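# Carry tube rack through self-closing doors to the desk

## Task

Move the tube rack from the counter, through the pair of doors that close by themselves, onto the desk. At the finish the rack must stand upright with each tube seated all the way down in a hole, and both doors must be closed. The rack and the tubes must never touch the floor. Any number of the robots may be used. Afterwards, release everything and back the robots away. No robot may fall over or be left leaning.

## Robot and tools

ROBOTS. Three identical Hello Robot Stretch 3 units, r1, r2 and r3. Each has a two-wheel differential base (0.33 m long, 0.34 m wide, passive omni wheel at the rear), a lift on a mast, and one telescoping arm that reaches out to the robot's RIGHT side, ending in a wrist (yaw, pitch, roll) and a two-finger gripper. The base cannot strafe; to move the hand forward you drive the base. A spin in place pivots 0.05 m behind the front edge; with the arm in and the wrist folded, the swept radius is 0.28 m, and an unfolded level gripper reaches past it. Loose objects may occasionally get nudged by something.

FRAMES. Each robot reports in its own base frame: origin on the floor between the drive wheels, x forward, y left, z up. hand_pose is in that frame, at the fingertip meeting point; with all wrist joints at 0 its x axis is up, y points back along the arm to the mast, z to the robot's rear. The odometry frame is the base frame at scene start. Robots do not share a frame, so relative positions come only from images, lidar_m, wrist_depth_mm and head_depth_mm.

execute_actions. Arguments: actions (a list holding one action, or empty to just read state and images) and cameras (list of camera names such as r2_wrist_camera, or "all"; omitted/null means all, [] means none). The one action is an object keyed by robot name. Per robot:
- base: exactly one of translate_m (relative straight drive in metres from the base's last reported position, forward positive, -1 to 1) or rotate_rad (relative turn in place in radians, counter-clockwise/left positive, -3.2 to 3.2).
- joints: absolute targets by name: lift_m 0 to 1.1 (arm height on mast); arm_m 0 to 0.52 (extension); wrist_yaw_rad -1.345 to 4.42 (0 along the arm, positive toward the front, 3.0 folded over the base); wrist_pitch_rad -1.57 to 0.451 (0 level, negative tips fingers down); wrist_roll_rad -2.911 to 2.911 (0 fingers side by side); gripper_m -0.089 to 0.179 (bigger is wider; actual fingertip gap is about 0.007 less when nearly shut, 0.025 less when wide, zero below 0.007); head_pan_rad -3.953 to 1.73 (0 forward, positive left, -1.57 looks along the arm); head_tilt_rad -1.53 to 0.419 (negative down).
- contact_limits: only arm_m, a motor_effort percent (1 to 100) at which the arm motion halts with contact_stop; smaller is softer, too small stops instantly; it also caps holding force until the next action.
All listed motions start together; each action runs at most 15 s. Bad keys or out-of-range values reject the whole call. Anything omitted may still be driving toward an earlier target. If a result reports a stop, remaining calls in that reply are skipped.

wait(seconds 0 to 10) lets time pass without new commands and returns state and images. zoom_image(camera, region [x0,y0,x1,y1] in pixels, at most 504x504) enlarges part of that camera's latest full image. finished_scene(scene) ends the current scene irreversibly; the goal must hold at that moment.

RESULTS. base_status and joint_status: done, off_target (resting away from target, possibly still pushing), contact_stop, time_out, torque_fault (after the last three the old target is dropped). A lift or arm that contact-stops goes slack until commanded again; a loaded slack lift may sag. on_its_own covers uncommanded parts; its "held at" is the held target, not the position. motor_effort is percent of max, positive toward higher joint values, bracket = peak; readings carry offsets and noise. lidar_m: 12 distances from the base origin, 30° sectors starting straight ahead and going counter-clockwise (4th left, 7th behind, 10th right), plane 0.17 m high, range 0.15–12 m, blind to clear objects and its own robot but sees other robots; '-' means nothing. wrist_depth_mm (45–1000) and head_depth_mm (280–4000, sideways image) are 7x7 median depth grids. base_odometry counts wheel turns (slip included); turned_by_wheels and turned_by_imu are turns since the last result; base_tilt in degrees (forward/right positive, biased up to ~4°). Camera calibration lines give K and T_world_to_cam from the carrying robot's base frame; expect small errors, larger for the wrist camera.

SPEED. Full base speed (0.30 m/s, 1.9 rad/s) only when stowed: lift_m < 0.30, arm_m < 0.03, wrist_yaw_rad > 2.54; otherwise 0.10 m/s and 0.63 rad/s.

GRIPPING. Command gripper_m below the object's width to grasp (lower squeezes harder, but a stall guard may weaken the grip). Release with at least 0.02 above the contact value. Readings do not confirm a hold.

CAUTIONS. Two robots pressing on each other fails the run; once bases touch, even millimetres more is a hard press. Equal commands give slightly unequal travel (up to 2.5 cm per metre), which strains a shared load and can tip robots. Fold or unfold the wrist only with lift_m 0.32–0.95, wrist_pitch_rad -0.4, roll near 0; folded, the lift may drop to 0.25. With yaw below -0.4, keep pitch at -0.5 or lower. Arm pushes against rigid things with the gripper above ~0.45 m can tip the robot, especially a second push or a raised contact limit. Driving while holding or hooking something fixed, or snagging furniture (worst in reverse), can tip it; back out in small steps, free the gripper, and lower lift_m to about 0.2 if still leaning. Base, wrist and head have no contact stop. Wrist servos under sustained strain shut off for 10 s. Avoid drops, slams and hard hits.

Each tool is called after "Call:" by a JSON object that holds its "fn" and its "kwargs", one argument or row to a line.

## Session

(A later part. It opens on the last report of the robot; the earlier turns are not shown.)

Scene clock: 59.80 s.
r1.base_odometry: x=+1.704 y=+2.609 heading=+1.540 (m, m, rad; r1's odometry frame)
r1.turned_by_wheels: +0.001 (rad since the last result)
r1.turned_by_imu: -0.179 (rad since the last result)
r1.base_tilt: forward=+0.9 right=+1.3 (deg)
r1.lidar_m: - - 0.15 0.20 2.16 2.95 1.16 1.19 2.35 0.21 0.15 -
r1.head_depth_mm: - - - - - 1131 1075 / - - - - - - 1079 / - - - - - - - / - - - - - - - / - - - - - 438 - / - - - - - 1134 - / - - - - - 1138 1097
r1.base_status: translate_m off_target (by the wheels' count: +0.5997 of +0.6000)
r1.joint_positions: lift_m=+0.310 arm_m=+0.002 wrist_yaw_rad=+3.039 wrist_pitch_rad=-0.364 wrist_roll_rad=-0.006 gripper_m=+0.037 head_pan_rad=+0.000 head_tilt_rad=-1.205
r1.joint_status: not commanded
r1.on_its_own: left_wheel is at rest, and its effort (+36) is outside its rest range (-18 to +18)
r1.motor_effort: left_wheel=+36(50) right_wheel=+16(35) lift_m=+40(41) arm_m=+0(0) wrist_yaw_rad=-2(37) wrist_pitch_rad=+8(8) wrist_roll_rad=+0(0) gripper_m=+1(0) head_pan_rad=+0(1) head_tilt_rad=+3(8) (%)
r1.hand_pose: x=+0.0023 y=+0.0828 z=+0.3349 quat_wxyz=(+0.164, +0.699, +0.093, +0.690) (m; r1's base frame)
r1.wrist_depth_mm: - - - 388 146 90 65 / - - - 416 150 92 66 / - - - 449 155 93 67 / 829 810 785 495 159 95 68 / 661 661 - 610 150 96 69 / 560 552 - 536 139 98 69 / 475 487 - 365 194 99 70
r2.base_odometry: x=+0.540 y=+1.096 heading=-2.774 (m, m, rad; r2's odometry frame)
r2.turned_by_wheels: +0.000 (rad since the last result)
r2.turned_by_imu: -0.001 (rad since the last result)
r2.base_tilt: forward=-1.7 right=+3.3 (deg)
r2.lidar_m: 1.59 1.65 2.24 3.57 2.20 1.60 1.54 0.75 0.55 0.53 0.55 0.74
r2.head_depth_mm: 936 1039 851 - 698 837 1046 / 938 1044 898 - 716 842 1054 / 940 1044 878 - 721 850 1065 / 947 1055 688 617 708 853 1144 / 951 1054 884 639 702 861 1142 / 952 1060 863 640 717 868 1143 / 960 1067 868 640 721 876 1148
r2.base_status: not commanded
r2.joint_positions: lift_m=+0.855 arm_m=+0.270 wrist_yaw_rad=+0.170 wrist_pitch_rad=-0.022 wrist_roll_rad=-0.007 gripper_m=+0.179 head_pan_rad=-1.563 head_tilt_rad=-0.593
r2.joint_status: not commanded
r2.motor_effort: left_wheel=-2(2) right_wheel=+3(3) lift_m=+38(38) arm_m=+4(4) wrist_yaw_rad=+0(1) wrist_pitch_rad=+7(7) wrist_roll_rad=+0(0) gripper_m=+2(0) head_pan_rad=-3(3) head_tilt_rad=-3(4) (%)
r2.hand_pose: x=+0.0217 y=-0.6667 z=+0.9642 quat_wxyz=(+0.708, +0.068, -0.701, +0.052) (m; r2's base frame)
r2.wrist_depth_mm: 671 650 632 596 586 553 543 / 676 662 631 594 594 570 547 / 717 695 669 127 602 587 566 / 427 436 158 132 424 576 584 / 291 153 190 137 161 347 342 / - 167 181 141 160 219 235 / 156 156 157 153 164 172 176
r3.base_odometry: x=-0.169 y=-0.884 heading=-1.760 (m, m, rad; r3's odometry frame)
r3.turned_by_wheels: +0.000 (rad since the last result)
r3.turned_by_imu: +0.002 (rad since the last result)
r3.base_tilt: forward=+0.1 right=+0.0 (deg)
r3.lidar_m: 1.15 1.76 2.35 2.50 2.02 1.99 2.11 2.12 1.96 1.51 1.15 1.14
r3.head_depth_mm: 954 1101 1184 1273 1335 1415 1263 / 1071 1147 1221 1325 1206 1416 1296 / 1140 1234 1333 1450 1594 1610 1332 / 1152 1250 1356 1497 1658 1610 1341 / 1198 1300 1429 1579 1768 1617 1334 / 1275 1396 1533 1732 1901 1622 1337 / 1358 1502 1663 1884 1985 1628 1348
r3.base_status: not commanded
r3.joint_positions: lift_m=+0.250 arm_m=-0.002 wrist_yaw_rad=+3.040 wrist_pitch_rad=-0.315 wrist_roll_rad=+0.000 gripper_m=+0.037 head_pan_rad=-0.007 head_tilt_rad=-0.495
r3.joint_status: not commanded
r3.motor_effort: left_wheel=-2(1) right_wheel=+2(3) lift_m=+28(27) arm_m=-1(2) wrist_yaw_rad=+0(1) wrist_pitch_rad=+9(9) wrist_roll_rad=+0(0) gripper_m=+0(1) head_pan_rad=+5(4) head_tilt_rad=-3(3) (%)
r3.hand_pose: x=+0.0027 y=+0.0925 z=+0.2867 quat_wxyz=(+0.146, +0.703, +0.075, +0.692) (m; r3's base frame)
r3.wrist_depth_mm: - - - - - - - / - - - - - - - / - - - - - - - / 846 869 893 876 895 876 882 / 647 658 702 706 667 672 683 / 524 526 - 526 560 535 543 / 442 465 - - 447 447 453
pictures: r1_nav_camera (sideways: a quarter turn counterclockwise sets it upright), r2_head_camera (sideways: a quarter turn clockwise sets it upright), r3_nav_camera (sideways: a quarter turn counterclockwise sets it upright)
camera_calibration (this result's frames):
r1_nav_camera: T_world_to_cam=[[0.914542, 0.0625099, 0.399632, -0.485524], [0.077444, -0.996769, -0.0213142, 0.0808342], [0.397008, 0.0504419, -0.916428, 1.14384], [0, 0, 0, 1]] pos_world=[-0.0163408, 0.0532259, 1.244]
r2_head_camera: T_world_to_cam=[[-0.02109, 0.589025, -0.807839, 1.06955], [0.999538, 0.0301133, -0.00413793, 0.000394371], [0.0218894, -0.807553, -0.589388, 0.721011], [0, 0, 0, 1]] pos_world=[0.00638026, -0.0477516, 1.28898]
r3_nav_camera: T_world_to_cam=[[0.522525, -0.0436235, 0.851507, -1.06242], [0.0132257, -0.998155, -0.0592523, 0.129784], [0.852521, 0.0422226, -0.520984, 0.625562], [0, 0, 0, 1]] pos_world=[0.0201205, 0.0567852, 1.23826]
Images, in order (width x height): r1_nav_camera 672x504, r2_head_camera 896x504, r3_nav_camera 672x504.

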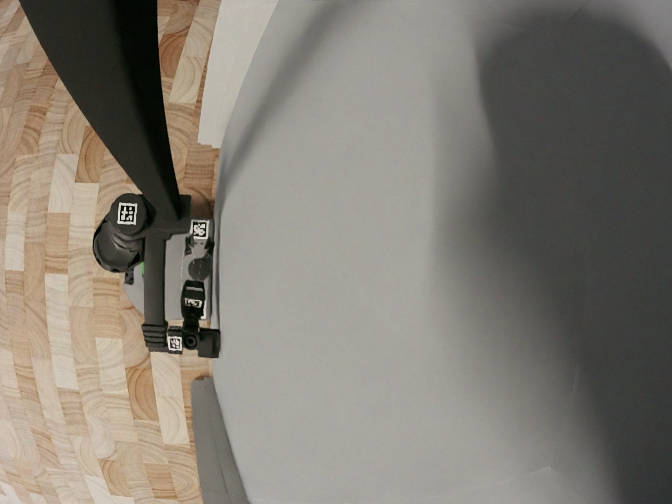

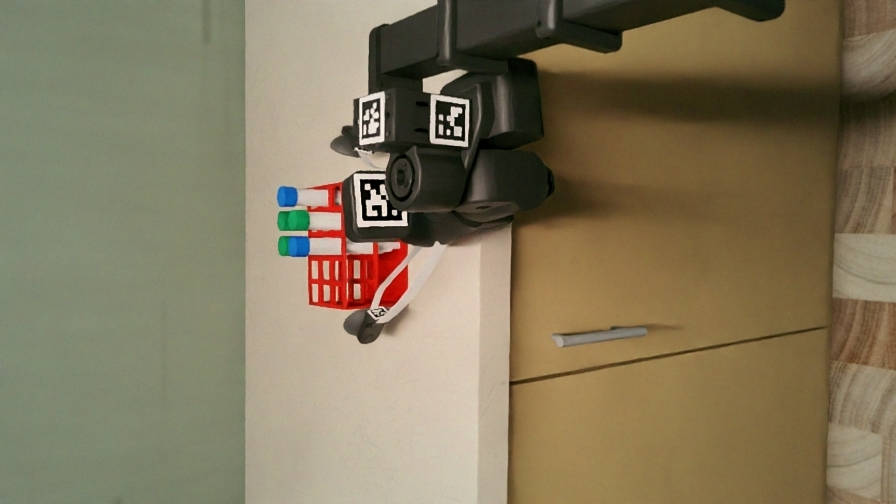

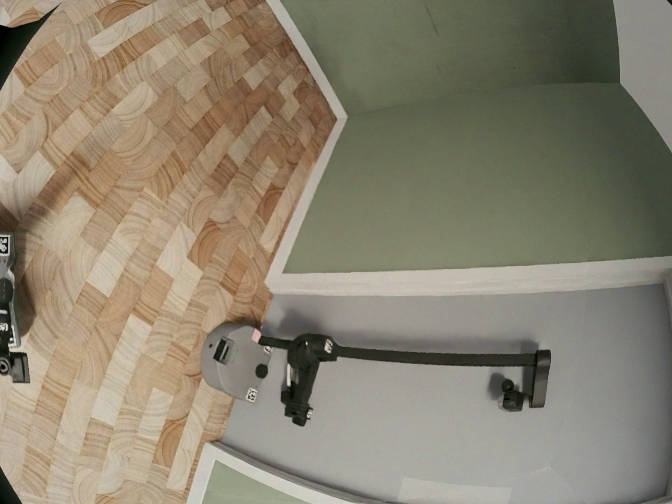

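Call:
{"fn": "execute_actions", "kwargs": {
  "actions": [
    {"r2":{"base":{"translate_m":0.012},"joints":{"arm_m":0.29}},"r1":{"base":{"translate_m":-0.5},"joints":{"lift_m":0.28}}}
  ],
  "cameras": []
}}

Call:
{"fn": "execute_actions", "kwargs": {
  "actions": [
    {"r2":{"joints":{"gripper_m":0.07}},"r1":{"base":{"rotate_rad":2.95},"joints":{"head_pan_rad":-3.14,"lift_m":0.31}}}
  ],
  "cameras": ["r2_wrist_camera"]
}}

Call:
{"fn": "execute_actions", "kwargs": {
  "actions": [
    {"r1":{"base":{"translate_m":-0.6}},"r2":{"joints":{"lift_m":0.9}}}
  ],
  "cameras": ["r2_wrist_camera","r1_nav_camera","r3_nav_camera"]
}}

Scene clock: 64.67 s.
r1.base_odometry: x=+1.688 y=+2.109 heading=+1.540 (m, m, rad; r1's odometry frame)
r1.turned_by_wheels: +0.000 (rad since the last result)
r1.turned_by_imu: +0.001 (rad since the last result)
r1.base_tilt: forward=+1.0 right=+1.2 (deg)
r1.lidar_m: 0.55 0.57 0.66 1.78 2.16 2.77 0.81 0.69 2.70 1.87 0.65 0.57
r1.head_depth_mm: 523 654 865 1204 1246 1152 1076 / 523 653 869 1292 1250 1177 1062 / 522 653 872 1295 1254 1183 - / 523 653 870 1289 1256 1187 - / 523 653 868 1284 1263 1188 - / 521 651 868 1291 1258 1165 - / 521 652 865 1206 1263 1168 1101
r1.base_status: done
r1.joint_positions: lift_m=+0.280 arm_m=+0.002 wrist_yaw_rad=+3.038 wrist_pitch_rad=-0.364 wrist_roll_rad=-0.006 gripper_m=+0.037 head_pan_rad=-0.004 head_tilt_rad=-1.198
r1.joint_status: all done
r1.motor_effort: left_wheel=-1(26) right_wheel=+0(15) lift_m=+35(38) arm_m=+0(0) wrist_yaw_rad=-1(2) wrist_pitch_rad=+8(8) wrist_roll_rad=+0(0) gripper_m=+0(0) head_pan_rad=+2(3) head_tilt_rad=-1(4) (%)
r1.hand_pose: x=+0.0027 y=+0.0827 z=+0.3051 quat_wxyz=(+0.164, +0.699, +0.093, +0.690) (m; r1's base frame)
r1.wrist_depth_mm: - - - - - 674 519 / - - - - - 684 552 / - - - - 948 693 581 / 768 774 770 762 774 694 594 / 620 613 - 621 610 619 578 / 524 518 - 518 534 515 523 / 454 - - - 444 450 453
r2.base_odometry: x=+0.529 y=+1.092 heading=-2.774 (m, m, rad; r2's odometry frame)
r2.turned_by_wheels: +0.000 (rad since the last result)
r2.turned_by_imu: +0.000 (rad since the last result)
r2.base_tilt: forward=-1.6 right=+3.3 (deg)
r2.lidar_m: 1.57 1.63 2.23 3.59 2.22 1.62 1.56 0.75 0.55 0.53 0.55 0.74
r2.head_depth_mm: 933 1039 870 - 715 835 1045 / 938 1041 899 - 699 841 1056 / 943 1047 901 - 705 850 1067 / 945 1052 783 617 708 854 1141 / 950 1058 885 638 700 862 1144 / 953 1062 867 639 716 868 1146 / 957 1066 869 642 721 874 1148
r2.base_status: done
r2.joint_positions: lift_m=+0.855 arm_m=+0.290 wrist_yaw_rad=+0.170 wrist_pitch_rad=-0.022 wrist_roll_rad=-0.007 gripper_m=+0.179 head_pan_rad=-1.563 head_tilt_rad=-0.593
r2.joint_status: all done
r2.motor_effort: left_wheel=-3(5) right_wheel=+3(10) lift_m=+38(39) arm_m=+4(4) wrist_yaw_rad=+0(0) wrist_pitch_rad=+7(7) wrist_roll_rad=+0(0) gripper_m=+0(1) head_pan_rad=-4(2) head_tilt_rad=-3(4) (%)
r2.hand_pose: x=+0.0217 y=-0.6867 z=+0.9642 quat_wxyz=(+0.708, +0.068, -0.701, +0.052) (m; r2's base frame)
r2.wrist_depth_mm: 645 630 601 586 556 536 520 / 655 657 603 132 555 543 530 / 690 674 649 107 126 567 545 / 421 451 165 111 133 572 565 / 293 125 170 113 116 329 345 / - 135 144 119 140 112 234 / 156 144 152 124 122 166 176
r3.base_odometry: x=-0.169 y=-0.884 heading=-1.760 (m, m, rad; r3's odometry frame)
r3.turned_by_wheels: +0.000 (rad since the last result)
r3.turned_by_imu: +0.001 (rad since the last result)
r3.base_tilt: forward=+0.2 right=+0.1 (deg)
r3.lidar_m: 0.69 1.77 2.36 2.50 2.03 1.99 2.12 2.13 1.96 1.50 1.15 0.72
r3.head_depth_mm: 1020 1097 1186 1278 1387 1490 1238 / 553 1140 1256 1364 1484 1559 840 / 1127 1229 1335 1454 1597 1624 1073 / 585 636 697 770 1591 921 831 / 1197 1304 1432 1573 1766 1610 1267 / 1273 1396 1540 1721 1911 1631 1338 / 1362 1495 1677 1889 2001 1618 1334
r3.base_status: not commanded
r3.joint_positions: lift_m=+0.250 arm_m=-0.002 wrist_yaw_rad=+3.040 wrist_pitch_rad=-0.315 wrist_roll_rad=+0.000 gripper_m=+0.037 head_pan_rad=-0.007 head_tilt_rad=-0.495
r3.joint_status: not commanded
r3.motor_effort: left_wheel=-2(1) right_wheel=+2(3) lift_m=+27(28) arm_m=-1(2) wrist_yaw_rad=+0(0) wrist_pitch_rad=+9(10) wrist_roll_rad=+1(0) gripper_m=+0(0) head_pan_rad=+3(4) head_tilt_rad=-3(3) (%)
r3.hand_pose: x=+0.0027 y=+0.0925 z=+0.2867 quat_wxyz=(+0.146, +0.703, +0.075, +0.692) (m; r3's base frame)
r3.wrist_depth_mm: - - - - - - - / - - - - - - - / - - - - - - - / 856 848 880 886 889 865 889 / 651 650 693 696 663 667 669 / 529 527 - 540 549 540 539 / 444 478 - - 441 447 450
pictures: none
No camera images: the call's "cameras" was empty. Leave "cameras" out to get every camera's image.

Scene clock: 70.07 s.
r1.base_odometry: x=+1.688 y=+2.109 heading=-1.793 (m, m, rad; r1's odometry frame)
r1.turned_by_wheels: +2.950 (rad since the last result)
r1.turned_by_imu: +2.944 (rad since the last result)
r1.base_tilt: forward=+0.9 right=+1.4 (deg)
r1.lidar_m: 2.66 0.69 2.71 2.23 0.87 0.62 0.55 0.55 0.66 1.04 2.09 2.50
r1.head_depth_mm: 588 749 958 1306 1265 1143 1075 / 572 725 983 1330 1277 1129 1075 / 558 702 943 1326 - - 1078 / 545 682 907 1309 1287 - 1080 / 532 661 870 1268 1275 - 1077 / 521 642 838 1201 1258 1179 1080 / 509 625 810 1137 1266 1166 1082
r1.base_status: done
r1.joint_positions: lift_m=+0.310 arm_m=+0.002 wrist_yaw_rad=+3.038 wrist_pitch_rad=-0.364 wrist_roll_rad=-0.006 gripper_m=+0.037 head_pan_rad=-3.133 head_tilt_rad=-1.198
r1.joint_status: all done
r1.motor_effort: left_wheel=-3(8) right_wheel=+2(7) lift_m=+45(47) arm_m=+0(0) wrist_yaw_rad=+0(0) wrist_pitch_rad=+8(8) wrist_roll_rad=+0(0) gripper_m=+0(0) head_pan_rad=-3(46) head_tilt_rad=-1(1) (%)
r1.hand_pose: x=+0.0027 y=+0.0827 z=+0.3348 quat_wxyz=(+0.164, +0.699, +0.093, +0.690) (m; r1's base frame)
r1.wrist_depth_mm: - - - - - - 533 / - - - - - - - / 983 - - - - - 701 / 797 831 812 812 812 756 595 / 659 663 - 662 669 668 622 / 556 559 - 551 580 551 556 / 477 494 - 503 474 478 480
r2.base_odometry: x=+0.529 y=+1.092 heading=-2.774 (m, m, rad; r2's odometry frame)
r2.turned_by_wheels: +0.000 (rad since the last result)
r2.turned_by_imu: +0.000 (rad since the last result)
r2.base_tilt: forward=-1.6 right=+3.3 (deg)
r2.lidar_m: 1.57 1.64 2.23 3.60 2.22 1.62 1.56 0.76 0.55 0.53 0.55 0.75
r2.head_depth_mm: 936 1040 868 - 714 836 1045 / 937 1045 897 - 699 843 1054 / 944 1046 855 - 704 848 1066 / 945 1053 860 617 707 854 1145 / 951 1057 884 637 701 862 1142 / 953 1063 864 640 718 869 1143 / 956 1067 868 644 722 872 1153
r2.base_status: not commanded
r2.joint_positions: lift_m=+0.855 arm_m=+0.290 wrist_yaw_rad=+0.170 wrist_pitch_rad=-0.021 wrist_roll_rad=-0.006 gripper_m=+0.091 head_pan_rad=-1.563 head_tilt_rad=-0.593
r2.joint_status: gripper_m off_target (ended at +0.091, target +0.070)
r2.on_its_own: gripper_m is held at +0.089, not at your +0.070, by its stall guard, which is still easing
r2.motor_effort: left_wheel=-3(3) right_wheel=+3(4) lift_m=+39(38) arm_m=+3(4) wrist_yaw_rad=+0(0) wrist_pitch_rad=+7(7) wrist_roll_rad=+0(0) gripper_m=-33(100) head_pan_rad=-3(3) head_tilt_rad=-4(3) (%)
r2.hand_pose: x=+0.0217 y=-0.6867 z=+0.9643 quat_wxyz=(+0.708, +0.068, -0.701, +0.052) (m; r2's base frame)
r2.wrist_depth_mm: 653 620 597 574 554 531 509 / 669 649 619 572 563 562 529 / 682 666 641 116 130 570 551 / 418 454 171 120 136 581 565 / 288 148 182 121 127 347 337 / - 154 154 126 142 - 233 / 156 153 157 134 148 172 179
r3.base_odometry: x=-0.169 y=-0.884 heading=-1.760 (m, m, rad; r3's odometry frame)
r3.turned_by_wheels: +0.000 (rad since the last result)
r3.turned_by_imu: +0.002 (rad since the last result)
r3.base_tilt: forward=+0.1 right=+0.1 (deg)
r3.lidar_m: 0.69 1.77 2.35 2.50 2.03 1.99 2.12 2.13 1.96 1.50 1.15 0.70
r3.head_depth_mm: 1018 1100 1179 1274 1373 856 1026 / 551 1148 1255 1356 1482 1475 1112 / 1131 1230 1327 1455 1585 1057 1142 / 1150 1246 1347 1482 1635 1515 1275 / 1194 1303 1421 1589 1768 1612 1341 / 1269 1391 1533 1713 1896 1614 1343 / 1358 1505 1679 1891 1988 1616 1336
r3.base_status: not commanded
r3.joint_positions: lift_m=+0.250 arm_m=-0.002 wrist_yaw_rad=+3.040 wrist_pitch_rad=-0.315 wrist_roll_rad=+0.000 gripper_m=+0.037 head_pan_rad=-0.007 head_tilt_rad=-0.495
r3.joint_status: not commanded
r3.motor_effort: left_wheel=-2(2) right_wheel=+2(3) lift_m=+27(28) arm_m=-2(2) wrist_yaw_rad=+0(0) wrist_pitch_rad=+10(9) wrist_roll_rad=+0(1) gripper_m=+0(0) head_pan_rad=+4(4) head_tilt_rad=-4(3) (%)
r3.hand_pose: x=+0.0027 y=+0.0925 z=+0.2867 quat_wxyz=(+0.146, +0.703, +0.075, +0.692) (m; r3's base frame)
r3.wrist_depth_mm: - - - - - - - / - - - - - - - / - - - - - - - / 855 865 883 878 893 889 885 / 660 647 684 691 667 661 677 / 529 532 - 531 553 531 533 / 445 468 - - 446 444 445
pictures: r2_wrist_camera
camera_calibration (this result's frames):
r2_wrist_camera: T_world_to_cam=[[-0.988854, -0.138135, 0.0555601, -0.133495], [-0.0828135, 0.200162, -0.976257, 1.10789], [0.123735, -0.969976, -0.20937, -0.302519], [0, 0, 0, 1]] pos_world=[-0.0028262, -0.533635, 1.02567]
Images, in order (width x height): r2_wrist_camera 644x364.

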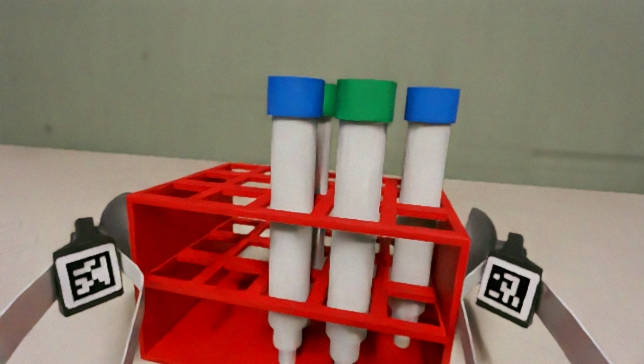

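Scene clock: 77.03 s.
r1.base_odometry: x=+1.821 y=+2.695 heading=-1.793 (m, m, rad; r1's odometry frame)
r1.turned_by_wheels: +0.000 (rad since the last result)
r1.turned_by_imu: +0.004 (rad since the last result)
r1.base_tilt: forward=+1.0 right=+1.4 (deg)
r1.lidar_m: 1.37 1.22 2.85 0.31 0.91 0.45 0.28 0.25 0.25 0.31 0.58 2.64
r1.head_depth_mm: 1614 1642 1491 1356 1258 939 1071 / 388 517 1456 1356 1274 1129 1072 / 347 443 612 1016 - - 1081 / 313 388 512 752 1084 - 1082 / 294 345 440 605 885 - 1081 / - 311 385 506 726 1133 1085 / - 293 342 435 596 950 1084
r1.base_status: translate_m off_target (by the wheels' count: -0.5999 of -0.6000)
r1.joint_positions: lift_m=+0.310 arm_m=+0.002 wrist_yaw_rad=+3.037 wrist_pitch_rad=-0.364 wrist_roll_rad=-0.006 gripper_m=+0.037 head_pan_rad=-3.135 head_tilt_rad=-1.196
r1.joint_status: not commanded
r1.motor_effort: left_wheel=-17(42) right_wheel=-10(31) lift_m=+42(45) arm_m=+0(0) wrist_yaw_rad=+1(1) wrist_pitch_rad=+8(8) wrist_roll_rad=+0(0) gripper_m=+0(0) head_pan_rad=-3(4) head_tilt_rad=-3(2) (%)
r1.hand_pose: x=+0.0029 y=+0.0827 z=+0.3348 quat_wxyz=(+0.164, +0.699, +0.092, +0.690) (m; r1's base frame)
r1.wrist_depth_mm: 705 - 317 354 - - - / 756 - 345 380 - - - / 811 - 373 416 - - - / 802 816 401 448 825 833 819 / 654 661 - 482 652 661 666 / 559 549 - 525 575 556 560 / 480 489 - 502 482 475 479
r2.base_odometry: x=+0.529 y=+1.092 heading=-2.774 (m, m, rad; r2's odometry frame)
r2.turned_by_wheels: +0.000 (rad since the last result)
r2.turned_by_imu: -0.001 (rad since the last result)
r2.base_tilt: forward=-1.6 right=+3.3 (deg)
r2.lidar_m: 1.58 1.63 2.23 3.58 2.22 1.61 1.55 0.75 0.55 0.53 0.55 0.74
r2.head_depth_mm: 935 1035 942 605 711 837 1044 / 935 1044 - 601 698 842 1055 / 942 1031 - - 702 850 1066 / 944 1051 838 626 707 856 1141 / 947 1057 822 638 700 860 1144 / 953 1062 868 639 718 865 1145 / 958 1066 868 642 720 875 1152
r2.base_status: not commanded
r2.joint_positions: lift_m=+0.900 arm_m=+0.290 wrist_yaw_rad=+0.170 wrist_pitch_rad=-0.028 wrist_roll_rad=-0.007 gripper_m=+0.117 head_pan_rad=-1.563 head_tilt_rad=-0.593
r2.joint_status: all done
r2.on_its_own: gripper_m is held at +0.116, not at your +0.070, by its stall guard, which is not easing now
r2.motor_effort: left_wheel=-3(3) right_wheel=+3(3) lift_m=+49(51) arm_m=+3(3) wrist_yaw_rad=+0(0) wrist_pitch_rad=+9(9) wrist_roll_rad=+0(0) gripper_m=-21(33) head_pan_rad=-3(3) head_tilt_rad=-4(4) (%)
r2.hand_pose: x=+0.0217 y=-0.6865 z=+1.0073 quat_wxyz=(+0.708, +0.070, -0.701, +0.050) (m; r2's base frame)
r2.wrist_depth_mm: 644 627 597 584 547 529 518 / 673 635 615 588 571 554 531 / 715 657 644 119 137 565 549 / 577 612 510 122 145 589 562 / 391 140 185 123 132 479 464 / - 141 145 125 141 - 322 / 214 154 161 128 123 235 243
r3.base_odometry: x=-0.169 y=-0.884 heading=-1.760 (m, m, rad; r3's odometry frame)
r3.turned_by_wheels: +0.000 (rad since the last result)
r3.turned_by_imu: +0.002 (rad since the last result)
r3.base_tilt: forward=+0.1 right=+0.0 (deg)
r3.lidar_m: 1.36 1.76 2.35 2.50 2.03 1.99 2.12 2.13 1.96 1.51 1.15 1.14
r3.head_depth_mm: 1171 1267 1367 1501 1601 1514 1332 / 1173 1277 1382 1504 1659 1605 1334 / 1180 1280 1386 1513 1685 1619 1329 / 1147 1242 1363 1487 1649 1611 1334 / 1199 1298 1425 1583 1765 1611 1331 / 1273 1392 1537 1722 1909 1623 1335 / 1366 1508 1672 1893 1989 1618 1343
r3.base_status: not commanded
r3.joint_positions: lift_m=+0.250 arm_m=-0.002 wrist_yaw_rad=+3.040 wrist_pitch_rad=-0.315 wrist_roll_rad=+0.000 gripper_m=+0.037 head_pan_rad=-0.007 head_tilt_rad=-0.495
r3.joint_status: not commanded
r3.motor_effort: left_wheel=-1(2) right_wheel=+2(2) lift_m=+27(27) arm_m=-2(2) wrist_yaw_rad=+0(0) wrist_pitch_rad=+10(9) wrist_roll_rad=+0(0) gripper_m=+0(0) head_pan_rad=+4(4) head_tilt_rad=-3(3) (%)
r3.hand_pose: x=+0.0027 y=+0.0925 z=+0.2867 quat_wxyz=(+0.146, +0.703, +0.075, +0.692) (m; r3's base frame)
r3.wrist_depth_mm: - - - - - - - / - - - - - - - / - - - - - - - / 858 868 867 867 889 895 910 / 662 640 705 698 677 684 674 / 527 530 - 533 556 537 538 / 447 479 - - 444 446 453
pictures: r1_nav_camera (sideways: a quarter turn counterclockwise sets it upright), r2_wrist_camera, r3_nav_camera (sideways: a quarter turn counterclockwise sets it upright)
camera_calibration (this result's frames):
r1_nav_camera: T_world_to_cam=[[-0.910407, -0.0688453, 0.407945, -0.485219], [-0.0845679, 0.996205, -0.0206088, 0.0809044], [-0.404978, -0.0532615, -0.912774, 1.14398], [0, 0, 0, 1]] pos_world=[0.0283825, -0.0530722, 1.24381]
r2_wrist_camera: T_world_to_cam=[[-0.988793, -0.138488, 0.0557609, -0.136337], [-0.0838596, 0.206213, -0.974907, 1.15271], [0.123514, -0.968657, -0.215516, -0.286217], [0, 0, 0, 1]] pos_world=[-0.00279157, -0.533832, 1.0697]
r3_nav_camera: T_world_to_cam=[[0.522525, -0.0436236, 0.851507, -1.06242], [0.0132255, -0.998155, -0.0592523, 0.129784], [0.852522, 0.0422224, -0.520984, 0.625562], [0, 0, 0, 1]] pos_world=[0.0201205, 0.0567852, 1.23826]
Images, in order (width x height): r1_nav_camera 672x504, r2_wrist_camera 644x364, r3_nav_camera 672x504.

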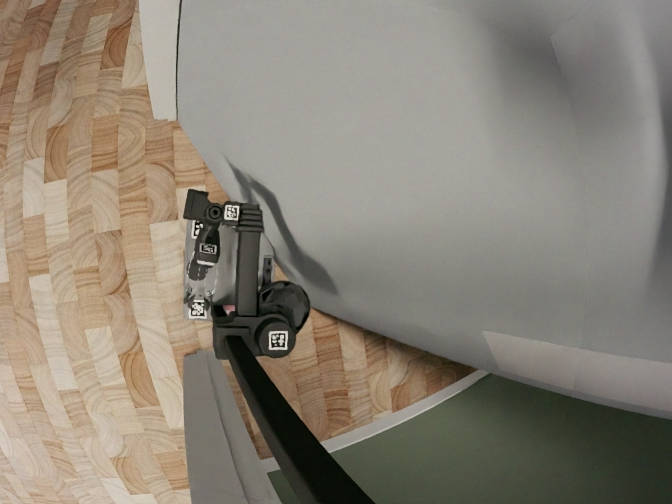

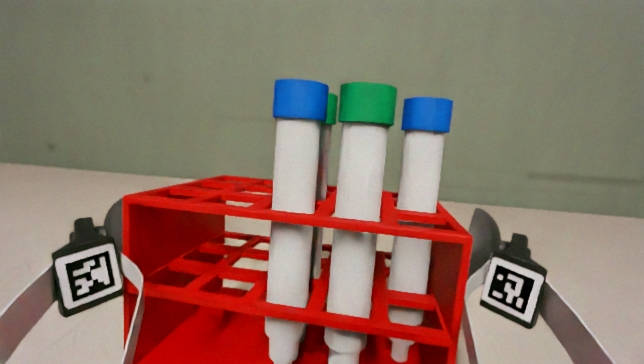

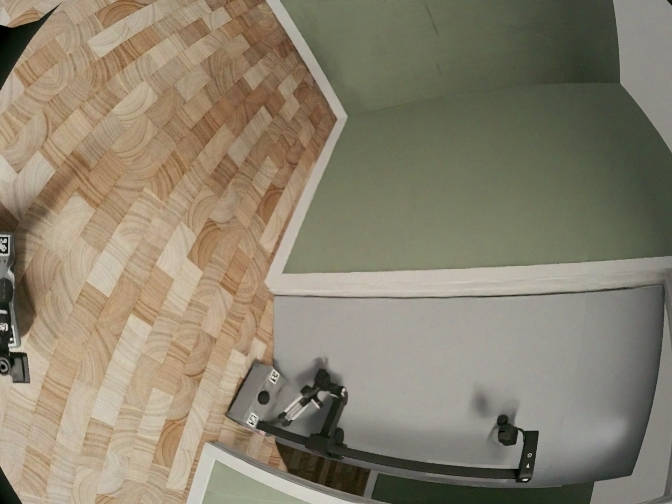

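Call:
{"fn": "execute_actions", "kwargs": {
  "actions": [
    {"r2":{"joints":{"lift_m":0.853}},"r1":{"base":{"rotate_rad":0.2}}}
  ],
  "cameras": []
}}

Call:
{"fn": "execute_actions", "kwargs": {
  "actions": [
    {"r2":{"joints":{"gripper_m":0.16}},"r1":{"base":{"translate_m":-0.7},"joints":{"head_tilt_rad":-0.7}}}
  ],
  "cameras": ["r1_nav_camera"]
}}

Call:
{"fn": "execute_actions", "kwargs": {
  "actions": [
    {"r2":{"joints":{"arm_m":0.325}}}
  ],
  "cameras": []
}}

Call:
{"fn": "execute_actions", "kwargs": {
  "actions": [
    {"r2":{"joints":{"gripper_m":0.105}}}
  ],
  "cameras": []
}}

Call:
{"fn": "execute_actions", "kwargs": {
  "actions": [
    {"r2":{"joints":{"lift_m":0.9}}}
  ],
  "cameras": ["r2_wrist_camera","r2_head_camera"]
}}

Scene clock: 79.70 s.
r1.base_odometry: x=+1.821 y=+2.694 heading=-1.594 (m, m, rad; r1's odometry frame)
r1.turned_by_wheels: +0.199 (rad since the last result)
r1.turned_by_imu: +0.196 (rad since the last result)
r1.base_tilt: forward=+1.0 right=+1.3 (deg)
r1.lidar_m: 1.22 2.97 0.34 0.31 0.94 0.38 0.27 0.26 0.27 0.37 2.29 3.08
r1.head_depth_mm: 354 473 1450 1359 1257 1049 1047 / 328 426 603 1308 1273 1130 1078 / 308 386 526 822 - - 1076 / 295 353 466 687 1014 - 1074 / - 325 419 588 900 - 1084 / - 305 380 515 798 1169 1082 / - 292 348 457 669 1131 1081
r1.base_status: rotate_rad off_target (by the wheels' count: +0.1992 of +0.2000)
r1.joint_positions: lift_m=+0.310 arm_m=+0.002 wrist_yaw_rad=+3.037 wrist_pitch_rad=-0.364 wrist_roll_rad=-0.006 gripper_m=+0.037 head_pan_rad=-3.135 head_tilt_rad=-1.196
r1.joint_status: not commanded
r1.on_its_own: left_wheel is at rest, and its effort (-27) is outside its rest range (-18 to +18)
r1.motor_effort: left_wheel=-27(32) right_wheel=+0(6) lift_m=+42(42) arm_m=+0(0) wrist_yaw_rad=+0(1) wrist_pitch_rad=+8(8) wrist_roll_rad=+0(0) gripper_m=+1(0) head_pan_rad=-2(2) head_tilt_rad=-2(3) (%)
r1.hand_pose: x=+0.0029 y=+0.0827 z=+0.3348 quat_wxyz=(+0.164, +0.699, +0.092, +0.690) (m; r1's base frame)
r1.wrist_depth_mm: 756 - 810 330 - - - / 813 - 880 353 - - - / 878 - 970 388 - - - / 828 822 821 416 823 826 833 / 669 662 - 463 672 663 660 / 562 548 - 518 573 558 562 / 478 500 - 506 480 483 481
r2.base_odometry: x=+0.529 y=+1.092 heading=-2.774 (m, m, rad; r2's odometry frame)
r2.turned_by_wheels: +0.000 (rad since the last result)
r2.turned_by_imu: +0.000 (rad since the last result)
r2.base_tilt: forward=-1.6 right=+3.2 (deg)
r2.lidar_m: 1.58 1.64 2.23 3.57 2.22 1.61 1.55 0.75 0.55 0.53 0.54 0.74
r2.head_depth_mm: 936 1040 872 - 713 835 1045 / 939 1040 897 - 701 841 1057 / 942 1043 855 - 705 848 1064 / 944 1051 859 617 707 852 1144 / 948 1056 885 638 700 860 1144 / 952 1059 866 640 717 868 1147 / 959 1064 867 642 723 874 1154
r2.base_status: not commanded
r2.joint_positions: lift_m=+0.853 arm_m=+0.290 wrist_yaw_rad=+0.170 wrist_pitch_rad=-0.014 wrist_roll_rad=-0.007 gripper_m=+0.117 head_pan_rad=-1.563 head_tilt_rad=-0.593
r2.joint_status: all done
r2.on_its_own: gripper_m is held at +0.116, not at your +0.070, by its stall guard, which is not easing now
r2.motor_effort: left_wheel=-3(3) right_wheel=+3(3) lift_m=+37(43) arm_m=+4(3) wrist_yaw_rad=+0(0) wrist_pitch_rad=+4(9) wrist_roll_rad=+1(1) gripper_m=-22(21) head_pan_rad=-3(3) head_tilt_rad=-4(5) (%)
r2.hand_pose: x=+0.0218 y=-0.6869 z=+0.9644 quat_wxyz=(+0.708, +0.065, -0.701, +0.055) (m; r2's base frame)
r2.wrist_depth_mm: 637 624 616 583 561 542 516 / 661 639 621 583 566 560 543 / 681 671 641 113 130 564 557 / 431 460 180 118 136 581 558 / 291 140 177 119 128 355 347 / - 145 143 124 137 - 235 / 156 152 158 132 123 169 180
r3.base_odometry: x=-0.169 y=-0.884 heading=-1.760 (m, m, rad; r3's odometry frame)
r3.turned_by_wheels: +0.000 (rad since the last result)
r3.turned_by_imu: +0.001 (rad since the last result)
r3.base_tilt: forward=+0.1 right=+0.0 (deg)
r3.lidar_m: 1.36 1.77 2.36 2.51 2.03 1.99 2.12 2.13 1.96 1.50 1.15 1.14
r3.head_depth_mm: 1174 1262 1376 1498 1599 1503 1333 / 1175 1278 1386 1518 1682 1608 1331 / 1184 1283 1387 1534 1679 1619 1332 / 1144 1252 1357 1483 1648 1617 1333 / 1198 1309 1435 1575 1770 1613 1335 / 1279 1398 1541 1724 1901 1626 1332 / 1369 1508 1670 1903 1971 1621 1346
r3.base_status: not commanded
r3.joint_positions: lift_m=+0.250 arm_m=-0.002 wrist_yaw_rad=+3.040 wrist_pitch_rad=-0.315 wrist_roll_rad=+0.000 gripper_m=+0.037 head_pan_rad=-0.007 head_tilt_rad=-0.495
r3.joint_status: not commanded
r3.motor_effort: left_wheel=-1(2) right_wheel=+3(3) lift_m=+28(27) arm_m=-2(1) wrist_yaw_rad=+0(0) wrist_pitch_rad=+9(9) wrist_roll_rad=+1(0) gripper_m=+0(0) head_pan_rad=+4(4) head_tilt_rad=-3(3) (%)
r3.hand_pose: x=+0.0027 y=+0.0925 z=+0.2867 quat_wxyz=(+0.146, +0.703, +0.075, +0.692) (m; r3's base frame)
r3.wrist_depth_mm: - - - - - - - / - - - - - - - / - - - - - - - / 857 860 878 862 888 872 887 / 656 645 691 691 660 673 664 / 530 520 - 528 561 540 536 / 451 481 - - 445 447 449
pictures: none
No camera images: the call's "cameras" was empty. Leave "cameras" out to get every camera's image.

Scene clock: 87.80 s.
r1.base_odometry: x=+1.837 y=+3.394 heading=-1.594 (m, m, rad; r1's odometry frame)
r1.turned_by_wheels: +0.000 (rad since the last result)
r1.turned_by_imu: +0.001 (rad since the last result)
r1.base_tilt: forward=+1.0 right=+1.3 (deg)
r1.lidar_m: 1.92 0.75 0.94 0.90 0.93 1.27 1.55 1.63 0.20 0.20 0.26 0.59
r1.head_depth_mm: 1249 1414 1616 1838 1607 1335 1142 / 1288 1444 1632 1827 1622 1338 1137 / 1324 1499 1702 1906 1616 1344 1147 / 1332 1490 1700 1911 1606 1342 1150 / 1331 1494 1713 1912 1622 1345 1145 / 1333 1505 1713 1919 1632 1340 1144 / 1335 1479 1650 1865 1633 1346 1152
r1.base_status: done
r1.joint_positions: lift_m=+0.310 arm_m=+0.002 wrist_yaw_rad=+3.037 wrist_pitch_rad=-0.364 wrist_roll_rad=-0.006 gripper_m=+0.037 head_pan_rad=-3.135 head_tilt_rad=-0.705
r1.joint_status: all done
r1.motor_effort: left_wheel=-9(28) right_wheel=+4(19) lift_m=+42(42) arm_m=+0(0) wrist_yaw_rad=-1(1) wrist_pitch_rad=+8(8) wrist_roll_rad=+0(0) gripper_m=+0(0) head_pan_rad=-3(3) head_tilt_rad=+3(36) (%)
r1.hand_pose: x=+0.0029 y=+0.0827 z=+0.3348 quat_wxyz=(+0.164, +0.699, +0.092, +0.690) (m; r1's base frame)
r1.wrist_depth_mm: 774 - 822 850 891 891 713 / 815 - 872 903 927 957 732 / 861 - 944 960 - 970 739 / 821 827 812 849 833 811 733 / 663 674 - 661 656 664 658 / 560 560 - 558 581 554 554 / 478 499 - 503 475 479 479
r2.base_odometry: x=+0.529 y=+1.092 heading=-2.774 (m, m, rad; r2's odometry frame)
r2.turned_by_wheels: +0.000 (rad since the last result)
r2.turned_by_imu: -0.001 (rad since the last result)
r2.base_tilt: forward=-1.6 right=+3.2 (deg)
r2.lidar_m: 1.57 1.64 2.23 3.58 2.21 1.61 1.56 0.75 0.55 0.53 0.54 0.74
r2.head_depth_mm: 933 1038 872 - 715 837 1044 / 937 1045 897 - 703 842 1053 / 941 1050 855 - 705 849 1066 / 946 1050 858 617 708 853 1142 / 949 1056 884 638 700 862 1141 / 955 1061 866 640 718 867 1147 / 961 1066 869 640 722 873 1151
r2.base_status: not commanded
r2.joint_positions: lift_m=+0.853 arm_m=+0.290 wrist_yaw_rad=+0.171 wrist_pitch_rad=-0.013 wrist_roll_rad=-0.007 gripper_m=+0.160 head_pan_rad=-1.563 head_tilt_rad=-0.593
r2.joint_status: all done
r2.motor_effort: left_wheel=-3(3) right_wheel=+3(3) lift_m=+37(37) arm_m=+3(3) wrist_yaw_rad=-2(1) wrist_pitch_rad=+4(4) wrist_roll_rad=+1(1) gripper_m=-2(80) head_pan_rad=-3(2) head_tilt_rad=-3(4) (%)
r2.hand_pose: x=+0.0221 y=-0.6869 z=+0.9644 quat_wxyz=(+0.708, +0.065, -0.701, +0.056) (m; r2's base frame)
r2.wrist_depth_mm: 635 629 602 582 548 533 515 / 668 645 613 112 565 554 533 / 681 671 645 113 130 568 553 / 432 456 180 116 137 575 557 / 290 139 178 119 127 360 346 / - 149 146 124 139 - 235 / 156 152 158 130 127 173 178
r3.base_odometry: x=-0.169 y=-0.884 heading=-1.760 (m, m, rad; r3's odometry frame)
r3.turned_by_wheels: +0.000 (rad since the last result)
r3.turned_by_imu: +0.002 (rad since the last result)
r3.base_tilt: forward=+0.1 right=+0.0 (deg)
r3.lidar_m: 1.36 1.77 2.36 2.51 2.03 1.99 2.12 2.12 1.96 1.50 1.15 1.14
r3.head_depth_mm: 1391 1525 1686 1887 1996 1602 1336 / 1293 1412 1555 1730 1891 1607 1334 / 1215 1320 1450 1593 1774 1618 1338 / 1151 1258 1367 1502 1670 1617 1338 / 1196 1295 1426 1575 1761 1612 1334 / 1270 1397 1538 1727 1898 1622 1335 / 1361 1507 1681 1882 1982 1628 1340
r3.base_status: not commanded
r3.joint_positions: lift_m=+0.250 arm_m=-0.002 wrist_yaw_rad=+3.040 wrist_pitch_rad=-0.315 wrist_roll_rad=+0.000 gripper_m=+0.037 head_pan_rad=-0.007 head_tilt_rad=-0.495
r3.joint_status: not commanded
r3.motor_effort: left_wheel=-2(1) right_wheel=+3(3) lift_m=+27(28) arm_m=-2(1) wrist_yaw_rad=+0(0) wrist_pitch_rad=+9(9) wrist_roll_rad=+0(1) gripper_m=+0(0) head_pan_rad=+4(4) head_tilt_rad=-3(3) (%)
r3.hand_pose: x=+0.0027 y=+0.0925 z=+0.2867 quat_wxyz=(+0.146, +0.703, +0.075, +0.692) (m; r3's base frame)
r3.wrist_depth_mm: - - - - - - - / - - - - - - - / - - - - - - - / 866 863 856 860 882 907 872 / 643 641 690 690 669 662 661 / 527 526 - 530 554 542 537 / 447 473 - - 444 446 452
pictures: r1_nav_camera (sideways: a quarter turn counterclockwise sets it upright)
camera_calibration (this result's frames):
r1_nav_camera: T_world_to_cam=[[-0.60984, -0.0667269, 0.78971, -0.98446], [-0.0851095, 0.996201, 0.01845, 0.0300581], [-0.787941, -0.0559603, -0.613202, 0.756808], [0, 0, 0, 1]] pos_world=[-0.00148491, -0.0532827, 1.24096]
Images, in order (width x height): r1_nav_camera 672x504.

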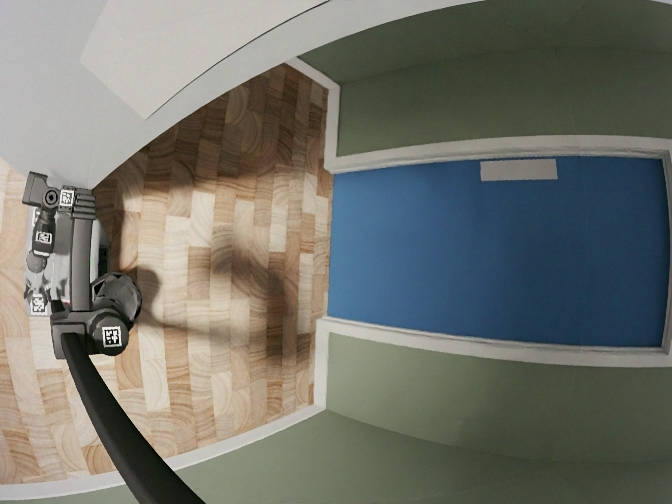

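Scene clock: 89.10 s.
r1.base_odometry: x=+1.837 y=+3.394 heading=-1.594 (m, m, rad; r1's odometry frame)
r1.turned_by_wheels: +0.000 (rad since the last result)
r1.turned_by_imu: +0.000 (rad since the last result)
r1.base_tilt: forward=+1.0 right=+1.3 (deg)
r1.lidar_m: 1.92 0.75 0.93 0.90 0.93 1.27 1.55 1.64 0.20 0.21 0.26 0.60
r1.head_depth_mm: 1253 1414 1608 1841 1611 1339 1143 / 1287 1443 1638 1837 1607 1342 1141 / 1331 1498 1707 1891 1621 1344 1142 / 1326 1493 1714 1909 1616 1338 1142 / 1335 1494 1706 1909 1618 1341 1142 / 1332 1503 1711 1920 1621 1348 1152 / 1339 1482 1656 1862 1624 1346 1145
r1.base_status: not commanded
r1.joint_positions: lift_m=+0.310 arm_m=+0.002 wrist_yaw_rad=+3.037 wrist_pitch_rad=-0.364 wrist_roll_rad=-0.006 gripper_m=+0.037 head_pan_rad=-3.135 head_tilt_rad=-0.705
r1.joint_status: not commanded
r1.motor_effort: left_wheel=-9(8) right_wheel=+4(4) lift_m=+42(42) arm_m=+0(0) wrist_yaw_rad=+1(0) wrist_pitch_rad=+8(8) wrist_roll_rad=+0(0) gripper_m=+0(0) head_pan_rad=-2(3) head_tilt_rad=+2(3) (%)
r1.hand_pose: x=+0.0029 y=+0.0827 z=+0.3348 quat_wxyz=(+0.164, +0.699, +0.092, +0.690) (m; r1's base frame)
r1.wrist_depth_mm: 765 - 831 857 894 889 707 / 812 - 876 914 960 949 734 / 861 - 922 945 - 947 747 / 831 829 825 819 823 814 742 / 661 663 - 664 664 670 658 / 556 560 - 551 578 567 553 / 478 499 - 501 481 480 474
r2.base_odometry: x=+0.529 y=+1.092 heading=-2.774 (m, m, rad; r2's odometry frame)
r2.turned_by_wheels: +0.000 (rad since the last result)
r2.turned_by_imu: +0.000 (rad since the last result)
r2.base_tilt: forward=-1.6 right=+3.3 (deg)
r2.lidar_m: 1.58 1.63 2.23 3.59 2.21 1.62 1.55 0.76 0.55 0.53 0.55 0.75
r2.head_depth_mm: 936 1035 889 - 713 837 1042 / 937 1044 945 - 699 841 1053 / 943 1050 698 - 702 849 1063 / 944 1051 779 617 709 854 1140 / 948 1057 884 639 700 862 1142 / 954 1062 865 641 718 869 1148 / 960 1066 868 642 722 875 1147
r2.base_status: not commanded
r2.joint_positions: lift_m=+0.853 arm_m=+0.325 wrist_yaw_rad=+0.171 wrist_pitch_rad=-0.014 wrist_roll_rad=-0.007 gripper_m=+0.160 head_pan_rad=-1.563 head_tilt_rad=-0.593
r2.joint_status: all done
r2.motor_effort: left_wheel=-3(3) right_wheel=+2(3) lift_m=+37(38) arm_m=+4(4) wrist_yaw_rad=-2(2) wrist_pitch_rad=+4(5) wrist_roll_rad=+1(1) gripper_m=-1(1) head_pan_rad=-3(2) head_tilt_rad=-4(4) (%)
r2.hand_pose: x=+0.0221 y=-0.7218 z=+0.9643 quat_wxyz=(+0.708, +0.065, -0.701, +0.056) (m; r2's base frame)
r2.wrist_depth_mm: 612 604 560 553 516 500 483 / 629 624 578 113 528 523 503 / 644 634 600 112 129 531 512 / 439 456 179 117 137 537 518 / 294 139 182 119 126 362 344 / - 149 146 124 139 - 235 / 157 152 157 130 128 173 178
r3.base_odometry: x=-0.169 y=-0.884 heading=-1.760 (m, m, rad; r3's odometry frame)
r3.turned_by_wheels: +0.000 (rad since the last result)
r3.turned_by_imu: +0.000 (rad since the last result)
r3.base_tilt: forward=+0.2 right=+0.0 (deg)
r3.lidar_m: 1.36 1.76 2.35 2.51 2.03 1.99 2.12 2.13 1.96 1.51 1.15 1.14
r3.head_depth_mm: 1382 1527 1682 1875 1999 1601 1331 / 1295 1405 1562 1740 1890 1614 1324 / 1219 1335 1449 1589 1789 1609 1336 / 1154 1255 1369 1504 1654 1621 1334 / 1197 1305 1428 1584 1748 1621 1337 / 1275 1397 1543 1719 1894 1621 1341 / 1369 1507 1672 1905 1994 1620 1341
r3.base_status: not commanded
r3.joint_positions: lift_m=+0.250 arm_m=-0.002 wrist_yaw_rad=+3.040 wrist_pitch_rad=-0.315 wrist_roll_rad=+0.000 gripper_m=+0.037 head_pan_rad=-0.007 head_tilt_rad=-0.495
r3.joint_status: not commanded
r3.motor_effort: left_wheel=-1(2) right_wheel=+2(2) lift_m=+27(27) arm_m=-2(2) wrist_yaw_rad=+0(0) wrist_pitch_rad=+9(9) wrist_roll_rad=+0(0) gripper_m=+0(0) head_pan_rad=+4(4) head_tilt_rad=-3(3) (%)
r3.hand_pose: x=+0.0027 y=+0.0925 z=+0.2867 quat_wxyz=(+0.146, +0.703, +0.075, +0.692) (m; r3's base frame)
r3.wrist_depth_mm: - - - - - - - / - - - - - - - / - - - - - - - / 856 870 873 882 864 900 903 / 653 645 696 689 666 671 667 / 531 534 - 533 567 543 539 / 446 475 - - 442 444 450
pictures: none
No camera images: the call's "cameras" was empty. Leave "cameras" out to get every camera's image.

Scene clock: 90.13 s.
r1.base_odometry: x=+1.837 y=+3.394 heading=-1.594 (m, m, rad; r1's odometry frame)
r1.turned_by_wheels: +0.000 (rad since the last result)
r1.turned_by_imu: +0.000 (rad since the last result)
r1.base_tilt: forward=+0.9 right=+1.4 (deg)
r1.lidar_m: 1.92 0.75 0.93 0.90 0.93 1.27 1.55 1.63 0.20 0.21 0.26 0.59
r1.head_depth_mm: 1257 1406 1625 1837 1609 1335 1136 / 1284 1436 1640 1836 1606 1337 1142 / 1330 1495 1696 1909 1612 1346 1144 / 1331 1493 1715 1916 1622 1341 1143 / 1331 1501 1714 1911 1628 1343 1142 / 1335 1504 1723 1907 1620 1346 1148 / 1335 1484 1656 1856 1615 1347 1145
r1.base_status: not commanded
r1.joint_positions: lift_m=+0.310 arm_m=+0.002 wrist_yaw_rad=+3.037 wrist_pitch_rad=-0.364 wrist_roll_rad=-0.006 gripper_m=+0.037 head_pan_rad=-3.135 head_tilt_rad=-0.705
r1.joint_status: not commanded
r1.motor_effort: left_wheel=-8(8) right_wheel=+5(5) lift_m=+42(42) arm_m=+0(0) wrist_yaw_rad=+0(1) wrist_pitch_rad=+8(8) wrist_roll_rad=+0(0) gripper_m=+0(0) head_pan_rad=-3(2) head_tilt_rad=+3(2) (%)
r1.hand_pose: x=+0.0029 y=+0.0827 z=+0.3348 quat_wxyz=(+0.164, +0.699, +0.092, +0.690) (m; r1's base frame)
r1.wrist_depth_mm: 761 - 832 863 867 885 713 / 841 - 884 904 956 968 741 / 864 - 938 966 - 952 737 / 822 820 831 828 816 815 724 / 656 669 - 661 656 670 666 / 556 555 - 550 573 549 558 / 477 486 - 504 479 476 476
r2.base_odometry: x=+0.529 y=+1.092 heading=-2.774 (m, m, rad; r2's odometry frame)
r2.turned_by_wheels: +0.000 (rad since the last result)
r2.turned_by_imu: +0.000 (rad since the last result)
r2.base_tilt: forward=-1.6 right=+3.3 (deg)
r2.lidar_m: 1.58 1.63 2.22 3.58 2.22 1.61 1.56 0.75 0.55 0.53 0.55 0.74
r2.head_depth_mm: 936 1036 894 - 713 835 1046 / 937 1042 944 - 698 840 1056 / 941 1047 699 - 703 849 1065 / 945 1050 756 616 710 856 1143 / 950 1055 885 639 700 862 1146 / 951 1060 864 639 717 867 1146 / 957 1066 869 641 722 873 1148
r2.base_status: not commanded
r2.joint_positions: lift_m=+0.853 arm_m=+0.325 wrist_yaw_rad=+0.170 wrist_pitch_rad=-0.014 wrist_roll_rad=-0.007 gripper_m=+0.106 head_pan_rad=-1.563 head_tilt_rad=-0.593
r2.joint_status: all done
r2.motor_effort: left_wheel=-3(3) right_wheel=+2(2) lift_m=+37(38) arm_m=+4(4) wrist_yaw_rad=+0(2) wrist_pitch_rad=+4(4) wrist_roll_rad=+1(1) gripper_m=-27(100) head_pan_rad=-2(3) head_tilt_rad=-4(4) (%)
r2.hand_pose: x=+0.0218 y=-0.7219 z=+0.9643 quat_wxyz=(+0.708, +0.065, -0.701, +0.055) (m; r2's base frame)
r2.wrist_depth_mm: 610 602 569 544 521 506 491 / 618 615 581 141 531 514 508 / 645 634 590 113 130 541 516 / 437 456 166 117 137 547 531 / 293 141 176 119 127 352 342 / - 145 142 124 137 - 236 / 156 152 157 132 123 169 178
r3.base_odometry: x=-0.169 y=-0.884 heading=-1.760 (m, m, rad; r3's odometry frame)
r3.turned_by_wheels: +0.000 (rad since the last result)
r3.turned_by_imu: +0.000 (rad since the last result)
r3.base_tilt: forward=+0.1 right=+0.0 (deg)
r3.lidar_m: 1.35 1.77 2.36 2.50 2.03 1.99 2.13 2.13 1.96 1.51 1.15 1.15
r3.head_depth_mm: 1384 1533 1696 1904 1998 1608 1332 / 1293 1411 1563 1723 1889 1620 1328 / 1217 1324 1446 1591 1780 1606 1332 / 1152 1251 1367 1513 1663 1623 1332 / 1192 1304 1431 1586 1761 1621 1337 / 1281 1390 1542 1713 1912 1628 1336 / 1369 1503 1658 1889 1977 1634 1341
r3.base_status: not commanded
r3.joint_positions: lift_m=+0.250 arm_m=-0.002 wrist_yaw_rad=+3.040 wrist_pitch_rad=-0.315 wrist_roll_rad=+0.000 gripper_m=+0.037 head_pan_rad=-0.007 head_tilt_rad=-0.495
r3.joint_status: not commanded
r3.motor_effort: left_wheel=-1(2) right_wheel=+3(2) lift_m=+26(27) arm_m=-2(1) wrist_yaw_rad=+0(0) wrist_pitch_rad=+9(9) wrist_roll_rad=+1(1) gripper_m=+0(0) head_pan_rad=+4(4) head_tilt_rad=-3(3) (%)
r3.hand_pose: x=+0.0027 y=+0.0925 z=+0.2867 quat_wxyz=(+0.146, +0.703, +0.075, +0.692) (m; r3's base frame)
r3.wrist_depth_mm: - - - - - - - / - - - - - - - / - - - - - - - / 865 882 873 884 865 890 906 / 650 656 698 698 657 665 672 / 523 524 - 523 552 535 544 / 450 470 - - 445 447 449
pictures: none
No camera images: the call's "cameras" was empty. Leave "cameras" out to get every camera's image.

Scene clock: 91.40 s.
r1.base_odometry: x=+1.837 y=+3.394 heading=-1.594 (m, m, rad; r1's odometry frame)
r1.turned_by_wheels: +0.000 (rad since the last result)
r1.turned_by_imu: +0.000 (rad since the last result)
r1.base_tilt: forward=+0.8 right=+1.3 (deg)
r1.lidar_m: 1.92 0.75 0.94 0.90 0.93 1.27 1.56 1.63 0.20 0.21 0.27 0.59
r1.head_depth_mm: 1257 1421 1613 1849 1608 1340 1134 / 1291 1432 1637 1833 1611 1339 1145 / 1325 1494 1703 1892 1624 1337 1145 / 1328 1502 1713 1913 1615 1345 1145 / 1336 1504 1713 1913 1619 1339 1144 / 1331 1498 1718 1912 1630 1345 1143 / 1331 1479 1651 1859 1635 1355 1147
r1.base_status: not commanded
r1.joint_positions: lift_m=+0.310 arm_m=+0.002 wrist_yaw_rad=+3.037 wrist_pitch_rad=-0.364 wrist_roll_rad=-0.006 gripper_m=+0.037 head_pan_rad=-3.135 head_tilt_rad=-0.705
r1.joint_status: not commanded
r1.motor_effort: left_wheel=-8(8) right_wheel=+5(5) lift_m=+42(42) arm_m=+0(0) wrist_yaw_rad=+0(0) wrist_pitch_rad=+8(8) wrist_roll_rad=+0(0) gripper_m=+0(0) head_pan_rad=-3(3) head_tilt_rad=+2(2) (%)
r1.hand_pose: x=+0.0029 y=+0.0827 z=+0.3348 quat_wxyz=(+0.164, +0.699, +0.092, +0.690) (m; r1's base frame)
r1.wrist_depth_mm: 771 - 823 858 881 904 715 / 820 - 872 929 946 956 734 / 884 - 934 975 - 964 741 / 835 822 819 819 827 830 729 / 654 668 - 650 666 662 670 / 556 549 - 563 574 562 554 / 477 497 - 509 479 475 481
r2.base_odometry: x=+0.529 y=+1.092 heading=-2.774 (m, m, rad; r2's odometry frame)
r2.turned_by_wheels: +0.000 (rad since the last result)
r2.turned_by_imu: +0.000 (rad since the last result)
r2.base_tilt: forward=-1.6 right=+3.3 (deg)
r2.lidar_m: 1.57 1.63 2.23 3.59 2.22 1.61 1.55 0.76 0.55 0.53 0.55 0.74
r2.head_depth_mm: 934 1037 970 - 704 834 1045 / 937 1042 - 610 700 841 1057 / 943 1027 - 612 704 847 1067 / 947 1048 720 637 709 853 1142 / 950 1057 821 638 700 861 1147 / 954 1060 865 640 716 867 1146 / 957 1066 867 643 722 874 1147
r2.base_status: not commanded
r2.joint_positions: lift_m=+0.900 arm_m=+0.325 wrist_yaw_rad=+0.170 wrist_pitch_rad=-0.027 wrist_roll_rad=-0.007 gripper_m=+0.113 head_pan_rad=-1.563 head_tilt_rad=-0.593
r2.joint_status: all done
r2.on_its_own: gripper_m is held at +0.111, not at your +0.105, by its stall guard, which is still easing
r2.motor_effort: left_wheel=-3(3) right_wheel=+4(3) lift_m=+50(51) arm_m=+4(4) wrist_yaw_rad=-1(1) wrist_pitch_rad=+9(9) wrist_roll_rad=+1(1) gripper_m=-23(26) head_pan_rad=-3(2) head_tilt_rad=-4(3) (%)
r2.hand_pose: x=+0.0218 y=-0.7215 z=+1.0074 quat_wxyz=(+0.708, +0.070, -0.701, +0.050) (m; r2's base frame)
r2.wrist_depth_mm: 618 583 559 547 525 503 487 / 638 598 584 544 532 517 502 / 647 639 611 119 137 534 518 / 567 607 198 121 145 553 536 / 387 141 184 122 132 483 468 / - 142 144 124 139 - 320 / 215 155 160 127 121 235 245
r3.base_odometry: x=-0.169 y=-0.884 heading=-1.760 (m, m, rad; r3's odometry frame)
r3.turned_by_wheels: +0.000 (rad since the last result)
r3.turned_by_imu: +0.000 (rad since the last result)
r3.base_tilt: forward=+0.1 right=+0.1 (deg)
r3.lidar_m: 1.36 1.77 2.35 2.51 2.03 1.99 2.12 2.13 1.96 1.50 1.15 1.14
r3.head_depth_mm: 1387 1520 1681 1886 1996 1608 1327 / 1297 1412 1554 1737 1889 1612 1330 / 1216 1333 1441 1595 1783 1625 1338 / 1154 1254 1360 1503 1661 1617 1333 / 1193 1300 1427 1576 1768 1627 1344 / 1276 1396 1538 1715 1912 1619 1333 / 1362 1502 1674 1894 1980 1608 1340
r3.base_status: not commanded
r3.joint_positions: lift_m=+0.250 arm_m=-0.002 wrist_yaw_rad=+3.040 wrist_pitch_rad=-0.315 wrist_roll_rad=+0.000 gripper_m=+0.037 head_pan_rad=-0.007 head_tilt_rad=-0.495
r3.joint_status: not commanded
r3.motor_effort: left_wheel=-1(1) right_wheel=+3(3) lift_m=+27(28) arm_m=-2(2) wrist_yaw_rad=+0(0) wrist_pitch_rad=+10(10) wrist_roll_rad=+1(0) gripper_m=+0(0) head_pan_rad=+5(4) head_tilt_rad=-3(3) (%)
r3.hand_pose: x=+0.0027 y=+0.0925 z=+0.2867 quat_wxyz=(+0.146, +0.703, +0.075, +0.692) (m; r3's base frame)
r3.wrist_depth_mm: - - - - - - - / - - - - - - - / - - - - - - - / 868 863 861 873 885 884 882 / 659 654 691 696 665 672 663 / 525 524 - 530 562 534 544 / 450 473 - - 444 448 450
pictures: r2_head_camera (sideways: a quarter turn clockwise sets it upright), r2_wrist_camera
camera_calibration (this result's frames):
r2_head_camera: T_world_to_cam=[[-0.0210901, 0.589025, -0.807839, 1.06955], [0.999538, 0.0301134, -0.00413793, 0.000394373], [0.0218895, -0.807553, -0.589388, 0.721011], [0, 0, 0, 1]] pos_world=[0.00638027, -0.0477516, 1.28898]
r2_wrist_camera: T_world_to_cam=[[-0.988706, -0.138748, 0.0566519, -0.142207], [-0.0847397, 0.205779, -0.974923, 1.15972], [0.123611, -0.968713, -0.215212, -0.32045], [0, 0, 0, 1]] pos_world=[-0.00271553, -0.568799, 1.06972]
Images, in order (width x height): r2_head_camera 896x504, r2_wrist_camera 644x364.

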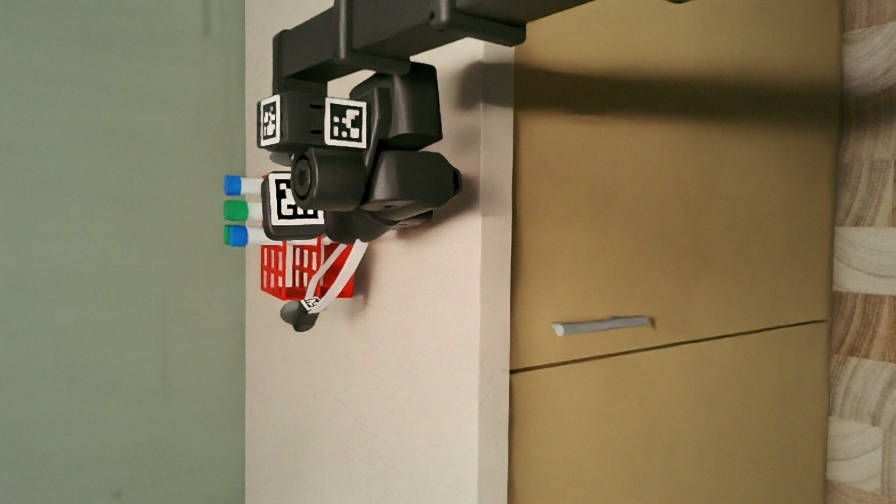

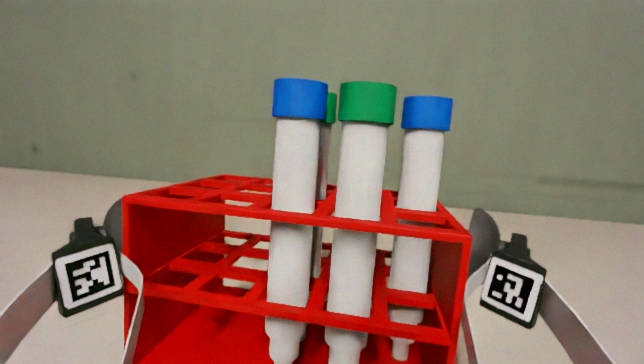

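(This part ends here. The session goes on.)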